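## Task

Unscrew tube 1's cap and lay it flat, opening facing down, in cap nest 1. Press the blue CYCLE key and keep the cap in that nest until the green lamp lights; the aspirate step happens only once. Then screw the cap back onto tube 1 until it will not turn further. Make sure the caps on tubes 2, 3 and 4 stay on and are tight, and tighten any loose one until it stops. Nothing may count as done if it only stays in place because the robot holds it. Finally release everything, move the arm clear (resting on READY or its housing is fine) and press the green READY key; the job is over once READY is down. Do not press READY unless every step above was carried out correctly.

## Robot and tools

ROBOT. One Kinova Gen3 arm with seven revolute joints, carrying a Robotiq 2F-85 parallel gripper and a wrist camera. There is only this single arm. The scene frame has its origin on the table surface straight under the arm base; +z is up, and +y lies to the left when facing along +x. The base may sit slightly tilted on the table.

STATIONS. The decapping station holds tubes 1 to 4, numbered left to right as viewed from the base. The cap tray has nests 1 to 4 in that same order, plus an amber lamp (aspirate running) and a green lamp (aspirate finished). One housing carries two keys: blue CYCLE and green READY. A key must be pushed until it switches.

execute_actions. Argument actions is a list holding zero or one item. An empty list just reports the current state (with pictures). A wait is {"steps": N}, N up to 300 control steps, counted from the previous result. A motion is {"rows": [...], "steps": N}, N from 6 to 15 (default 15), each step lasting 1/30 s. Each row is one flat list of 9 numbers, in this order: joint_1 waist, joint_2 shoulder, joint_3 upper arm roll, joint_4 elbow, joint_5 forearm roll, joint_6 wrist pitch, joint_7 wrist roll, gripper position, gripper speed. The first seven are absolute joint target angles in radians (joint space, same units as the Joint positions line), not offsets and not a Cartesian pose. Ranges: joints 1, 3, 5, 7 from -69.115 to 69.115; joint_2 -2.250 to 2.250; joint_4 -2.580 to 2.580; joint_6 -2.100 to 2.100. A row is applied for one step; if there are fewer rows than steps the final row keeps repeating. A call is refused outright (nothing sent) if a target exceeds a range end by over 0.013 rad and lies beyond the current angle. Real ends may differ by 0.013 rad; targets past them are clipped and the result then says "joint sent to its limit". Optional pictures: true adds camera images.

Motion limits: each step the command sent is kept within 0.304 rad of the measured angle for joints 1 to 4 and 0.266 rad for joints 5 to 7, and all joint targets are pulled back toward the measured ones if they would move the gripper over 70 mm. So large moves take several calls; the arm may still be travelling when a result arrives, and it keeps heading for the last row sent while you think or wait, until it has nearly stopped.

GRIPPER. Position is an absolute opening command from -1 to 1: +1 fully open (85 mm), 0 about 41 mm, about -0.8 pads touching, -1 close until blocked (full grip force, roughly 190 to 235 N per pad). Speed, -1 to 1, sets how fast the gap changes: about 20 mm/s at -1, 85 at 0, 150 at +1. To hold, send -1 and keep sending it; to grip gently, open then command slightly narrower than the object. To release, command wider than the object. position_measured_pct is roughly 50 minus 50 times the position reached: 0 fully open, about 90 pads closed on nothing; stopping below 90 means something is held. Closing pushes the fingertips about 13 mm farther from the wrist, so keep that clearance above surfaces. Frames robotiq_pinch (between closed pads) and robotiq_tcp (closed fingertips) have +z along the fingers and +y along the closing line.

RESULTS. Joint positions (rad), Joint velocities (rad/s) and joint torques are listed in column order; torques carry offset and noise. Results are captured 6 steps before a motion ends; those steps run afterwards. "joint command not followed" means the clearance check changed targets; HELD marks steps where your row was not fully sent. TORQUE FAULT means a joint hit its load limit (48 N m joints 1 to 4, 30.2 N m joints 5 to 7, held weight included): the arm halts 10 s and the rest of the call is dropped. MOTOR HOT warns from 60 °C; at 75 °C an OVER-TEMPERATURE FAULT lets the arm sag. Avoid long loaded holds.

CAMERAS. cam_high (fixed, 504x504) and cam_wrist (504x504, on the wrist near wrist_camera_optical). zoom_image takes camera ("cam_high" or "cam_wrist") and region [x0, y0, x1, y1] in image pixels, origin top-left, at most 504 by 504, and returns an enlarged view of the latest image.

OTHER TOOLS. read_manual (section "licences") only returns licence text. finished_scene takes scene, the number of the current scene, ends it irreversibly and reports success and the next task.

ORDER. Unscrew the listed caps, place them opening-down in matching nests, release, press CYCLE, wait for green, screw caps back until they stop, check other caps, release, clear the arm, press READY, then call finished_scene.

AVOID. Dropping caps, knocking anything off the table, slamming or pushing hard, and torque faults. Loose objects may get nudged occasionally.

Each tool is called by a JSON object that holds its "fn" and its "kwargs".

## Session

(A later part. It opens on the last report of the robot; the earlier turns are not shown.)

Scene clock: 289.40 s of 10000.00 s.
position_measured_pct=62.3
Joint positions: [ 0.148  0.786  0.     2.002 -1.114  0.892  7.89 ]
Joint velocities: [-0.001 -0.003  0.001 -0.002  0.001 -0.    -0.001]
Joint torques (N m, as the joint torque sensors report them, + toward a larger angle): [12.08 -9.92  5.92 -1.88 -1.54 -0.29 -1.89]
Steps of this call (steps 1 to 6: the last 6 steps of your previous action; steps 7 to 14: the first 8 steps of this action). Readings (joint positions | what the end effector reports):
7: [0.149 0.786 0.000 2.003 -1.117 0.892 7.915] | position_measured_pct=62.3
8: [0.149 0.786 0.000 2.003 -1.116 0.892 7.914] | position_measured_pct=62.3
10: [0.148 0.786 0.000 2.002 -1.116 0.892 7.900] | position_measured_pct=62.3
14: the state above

{"fn": "execute_actions", "kwargs": {"actions": [{"rows": [[0.1477,0.7878,0,2.0026,-1.1169,0.8916,7.897,-1,0.3],[0.1477,0.7878,0,2.0026,-1.1169,0.8916,7.907,-1,0.3],[0.1477,0.7878,0,2.0026,-1.1169,0.8916,7.912,-1,0.3],[0.1477,0.7878,0,2.0026,-1.1169,0.8916,7.912,-1,0.3],[0.1477,0.7878,0,2.0026,-1.1169,0.8916,7.912,0.3,0.5]], "steps": 15}]}}

{"fn": "execute_actions", "kwargs": {"actions": [{"rows": [[0.1477,0.7878,0,2.0026,-1.1169,0.8916,7.912,0.3,0.5],[0.1477,0.7878,0,2.0026,-1.1169,0.8916,7.912,0.3,0.5],[0.1555,0.7809,0,1.9999,-1.1043,0.8988,7.90,0.3,0.5],[0.1633,0.7739,0,1.9972,-1.0918,0.9061,7.88,0.3,0.5],[0.1710,0.7670,0,1.9944,-1.0792,0.9133,7.85,0.3,0.5],[0.1788,0.7600,0,1.9917,-1.0666,0.9205,7.815,0.3,0.5],[0.1998,0.7773,0,2.0120,-1.0803,0.9066,7.78,0.3,0.5],[0.2208,0.7946,0,2.0323,-1.0941,0.8926,7.74,0.3,0.5],[0.2417,0.8120,0,2.0526,-1.1078,0.8787,7.70,0.3,0.5],[0.2627,0.8293,0,2.0729,-1.1216,0.8648,7.66,0.3,0.5],[0.2837,0.8466,0,2.0933,-1.1353,0.8509,7.62,0.3,0.5],[0.3047,0.8639,0,2.1136,-1.1490,0.8369,7.58,0.3,0.5],[0.3257,0.8812,0,2.1339,-1.1628,0.8230,7.54,0.3,0.5],[0.3466,0.8986,0,2.1542,-1.1765,0.8091,7.50,0.3,0.5],[0.3676,0.9159,0,2.1745,-1.1903,0.7951,7.46,-1,0.5]], "steps": 15}]}}

{"fn": "execute_actions", "kwargs": {"actions": [{"rows": [[0.3886,0.9332,0,2.1948,-1.2040,0.7812,7.42,-1,0.5],[0.4096,0.9505,0,2.2151,-1.2178,0.7673,7.38,-1,0.5],[0.4306,0.9679,0,2.2354,-1.2315,0.7534,7.34,-1,0.5],[0.4515,0.9852,0,2.2557,-1.2453,0.7394,7.30,-1,0.5],[0.4725,1.0025,0,2.2760,-1.2590,0.7255,7.26,-1,0.5],[0.4935,1.0198,0,2.2963,-1.2728,0.7116,7.22,-1,0.5],[0.5145,1.0372,0,2.3166,-1.2865,0.6977,7.18,-1,0.5],[0.5354,1.0545,0,2.3369,-1.3003,0.6837,7.14,-1,0.5],[0.5480,1.0750,0,2.3572,-1.3250,0.6706,7.10,-1,0.5],[0.5397,1.0922,0,2.3599,-1.3596,0.6714,7.09,-1,0.5],[0.5313,1.1023,0,2.3613,-1.3823,0.6722,7.09,-1,0.5],[0.5229,1.1125,0,2.3627,-1.4051,0.6730,7.097,-1,0.5],[0.5145,1.1227,0,2.3640,-1.4279,0.6738,7.116,-1,0.5],[0.5062,1.1329,0,2.3654,-1.4507,0.6746,7.135,-1,0.5],[0.4978,1.1430,0,2.3667,-1.4734,0.6754,7.154,-1,0.5]], "steps": 15}]}}

{"fn": "execute_actions", "kwargs": {"actions": [{"rows": [[0.4894,1.1532,0,2.3681,-1.4962,0.6762,7.173,-1,0.5]], "steps": 15}], "pictures": true}}

Scene clock: 291.00 s of 10000.00 s.
position_measured_pct=52.0
Joint positions: [ 0.148  0.788 -0.     2.003 -1.117  0.892  7.912]
Joint velocities: [ 0.     0.002  0.003  0.    -0.001  0.001 -0.002]
Joint torques (N m, as the joint torque sensors report them, + toward a larger angle): [ 11.65 -11.48   6.21  -2.59  -0.32  -0.24  -0.23]
Steps of this call (steps 1 to 6: the last 6 steps of your previous action; steps 7 to 15: the robot went on to your last target; steps 16 to 39: nothing new was sent; steps 40 to 48: the first 9 steps of this action). Readings (joint positions | what the end effector reports):
40: [0.148 0.786 0.000 2.002 -1.114 0.892 7.892] | position_measured_pct=62.3
41: [0.148 0.786 0.000 2.002 -1.114 0.892 7.897] | position_measured_pct=62.3
43: [0.148 0.786 0.000 2.002 -1.116 0.892 7.910] | position_measured_pct=62.3
47: [0.148 0.788 -0.000 2.003 -1.117 0.891 7.912] | position_measured_pct=55.6
48: the state above

Scene clock: 291.50 s of 10000.00 s.
position_measured_pct=34.9
Joint positions: [ 0.2    0.771 -0.002  2.002 -1.079  0.911  7.788]
Joint velocities: [ 0.471  0.2    0.014  0.255 -0.116 -0.14  -0.898]
Joint torques (N m, as the joint torque sensors report them, + toward a larger angle): [12.44 -7.67  6.96 -0.91  0.29 -0.72 -0.21]
Steps of this call (steps 1 to 6: the last 6 steps of your previous action; steps 7 to 15: the first 9 steps of this action). Readings (joint positions | what the end effector reports):
7: [0.148 0.788 0.000 2.003 -1.117 0.892 7.912] | position_measured_pct=35.3
8: [0.148 0.788 0.000 2.003 -1.117 0.892 7.912] | position_measured_pct=34.9
10: [0.155 0.782 -0.001 2.001 -1.109 0.897 7.903] | position_measured_pct=34.9
14: [0.185 0.767 -0.001 1.996 -1.077 0.914 7.817] | position_measured_pct=34.9
15: the state above

Scene clock: 292.00 s of 10000.00 s.
position_measured_pct=65.1
Joint positions: [ 0.498  1.024  0.001  2.3   -1.276  0.708  7.211]
Joint velocities: [ 0.569  0.543  0.012  0.611 -0.458 -0.419 -1.201]
Joint torques (N m, as the joint torque sensors report them, + toward a larger angle): [  8.4  -10.16   3.88  -1.01  -0.48   0.17  -0.25]
Steps of this call (steps 1 to 6: the last 6 steps of your previous action; steps 7 to 15: the first 9 steps of this action). Readings (joint positions | what the end effector reports):
7: [0.332 0.885 0.000 2.136 -1.165 0.821 7.532] | position_measured_pct=35.7
8: [0.352 0.903 0.000 2.157 -1.179 0.807 7.492] | position_measured_pct=38.1
10: [0.394 0.937 0.000 2.198 -1.207 0.778 7.412] | position_measured_pct=44.8
14: [0.477 1.007 0.000 2.280 -1.262 0.722 7.252] | position_measured_pct=61.1
15: the state above

Scene clock: 292.50 s of 10000.00 s.
position_measured_pct=91.7
Joint positions: [ 0.49   1.152 -0.     2.368 -1.496  0.676  7.173]
Joint velocities: [-0.007  0.013 -0.     0.003 -0.     0.    -0.   ]
Joint torques (N m, as the joint torque sensors report them, + toward a larger angle): [  8.36 -10.89   4.13  -0.04  -0.31  -0.16  -0.27]
Steps of this call (steps 1 to 6: the last 6 steps of your previous action; steps 7 to 15: the first 9 steps of this action). Readings (joint positions | what the end effector reports):
7: [0.506 1.127 0.001 2.365 -1.442 0.674 7.114] | position_measured_pct=91.3
8: [0.498 1.137 -0.000 2.366 -1.465 0.675 7.137] | position_measured_pct=91.7
10: [0.491 1.148 -0.001 2.368 -1.493 0.676 7.169] | position_measured_pct=91.7
14: [0.491 1.151 0.000 2.368 -1.496 0.676 7.173] | position_measured_pct=91.7
15: the state above

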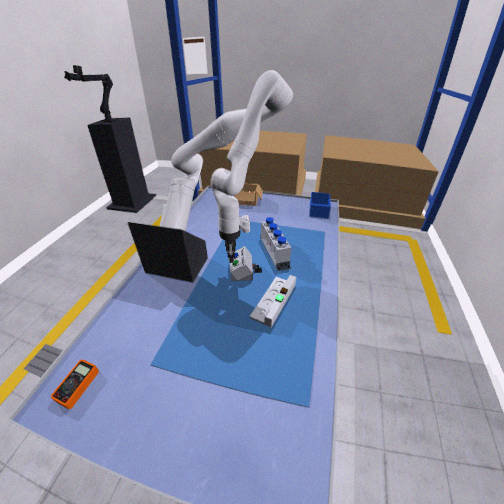

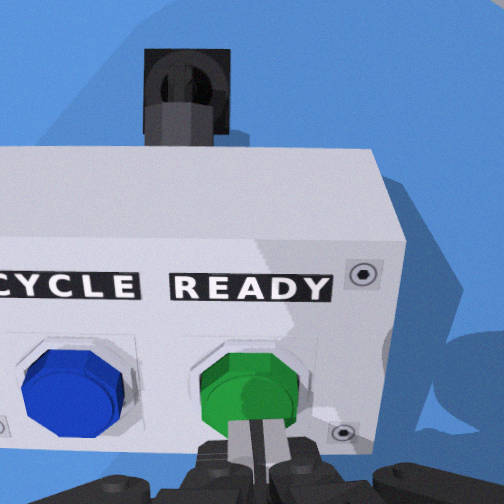

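{"fn": "execute_actions", "kwargs": {"actions": [{"rows": [[0.4861,1.1547,0,2.3674,-1.5003,0.6773,7.174,-1,0.5],[0.4829,1.1561,0,2.3667,-1.5045,0.6785,7.175,-1,0.5],[0.4796,1.1576,0,2.3661,-1.5086,0.6796,7.176,-1,0.5],[0.4763,1.1591,0,2.3654,-1.5127,0.6808,7.177,-1,0.5],[0.4731,1.1606,0,2.3647,-1.5168,0.6819,7.178,-1,0.5],[0.4698,1.1620,0,2.3640,-1.5210,0.6831,7.179,-1,0.5],[0.4675,1.1631,0,2.3635,-1.5238,0.6839,7.180,-1,0.5],[0.4653,1.1641,0,2.3630,-1.5267,0.6847,7.180,-1,0.5],[0.4630,1.1651,0,2.3626,-1.5296,0.6855,7.181,-1,0.5],[0.4607,1.1662,0,2.3621,-1.5325,0.6863,7.182,-1,0.5],[0.4584,1.1672,0,2.3616,-1.5354,0.6871,7.183,-1,0.5]], "steps": 15}]}}

{"fn": "execute_actions", "kwargs": {"actions": [{"rows": [[0.4584,1.1672,0,2.3616,-1.5354,0.6871,7.183,-1,0.5]], "steps": 10}], "pictures": true}}

Scene clock: 293.50 s of 10000.00 s.
position_measured_pct=91.7
Joint positions: [ 0.464  1.164  0.001  2.363 -1.529  0.685  7.181]
Joint velocities: [ 0.001  0.     0.    -0.     0.001 -0.    -0.   ]
Joint torques (N m, as the joint torque sensors report them, + toward a larger angle): no reading
Kept back: nothing.
The task's run ended inside this call: 6 steps that you had sent did not run.
Steps of this call (steps 1 to 6: the last 6 steps of your previous action; steps 7 to 15: the robot went on to your last target; steps 16 to 21: nothing new was sent; steps 22 to 30: the first 9 steps of this action). Readings (joint positions | what the end effector reports):
22: [0.488 1.154 0.000 2.368 -1.497 0.676 7.173] | position_measured_pct=91.7
23: [0.485 1.155 0.000 2.367 -1.500 0.677 7.174] | position_measured_pct=91.7
25: [0.479 1.158 0.000 2.366 -1.508 0.679 7.176] | position_measured_pct=91.7
29: [0.468 1.163 0.001 2.364 -1.522 0.684 7.180] | position_measured_pct=91.7
30: [0.466 1.163 0.001 2.364 -1.525 0.684 7.180] | position_measured_pct=91.7
The task's run has ended: the event that ends the task has happened. This ends this scene only. If you have not yet called finished_scene for this scene, call it to go on to the next scene.

The task's run has ended: the event that ends the task has happened. This scene is finished. If you have not yet called finished_scene for this scene, call it to go on to the next scene.

{"fn": "finished_scene", "kwargs": {"scene": 1}}

The scene is finished: the task was done.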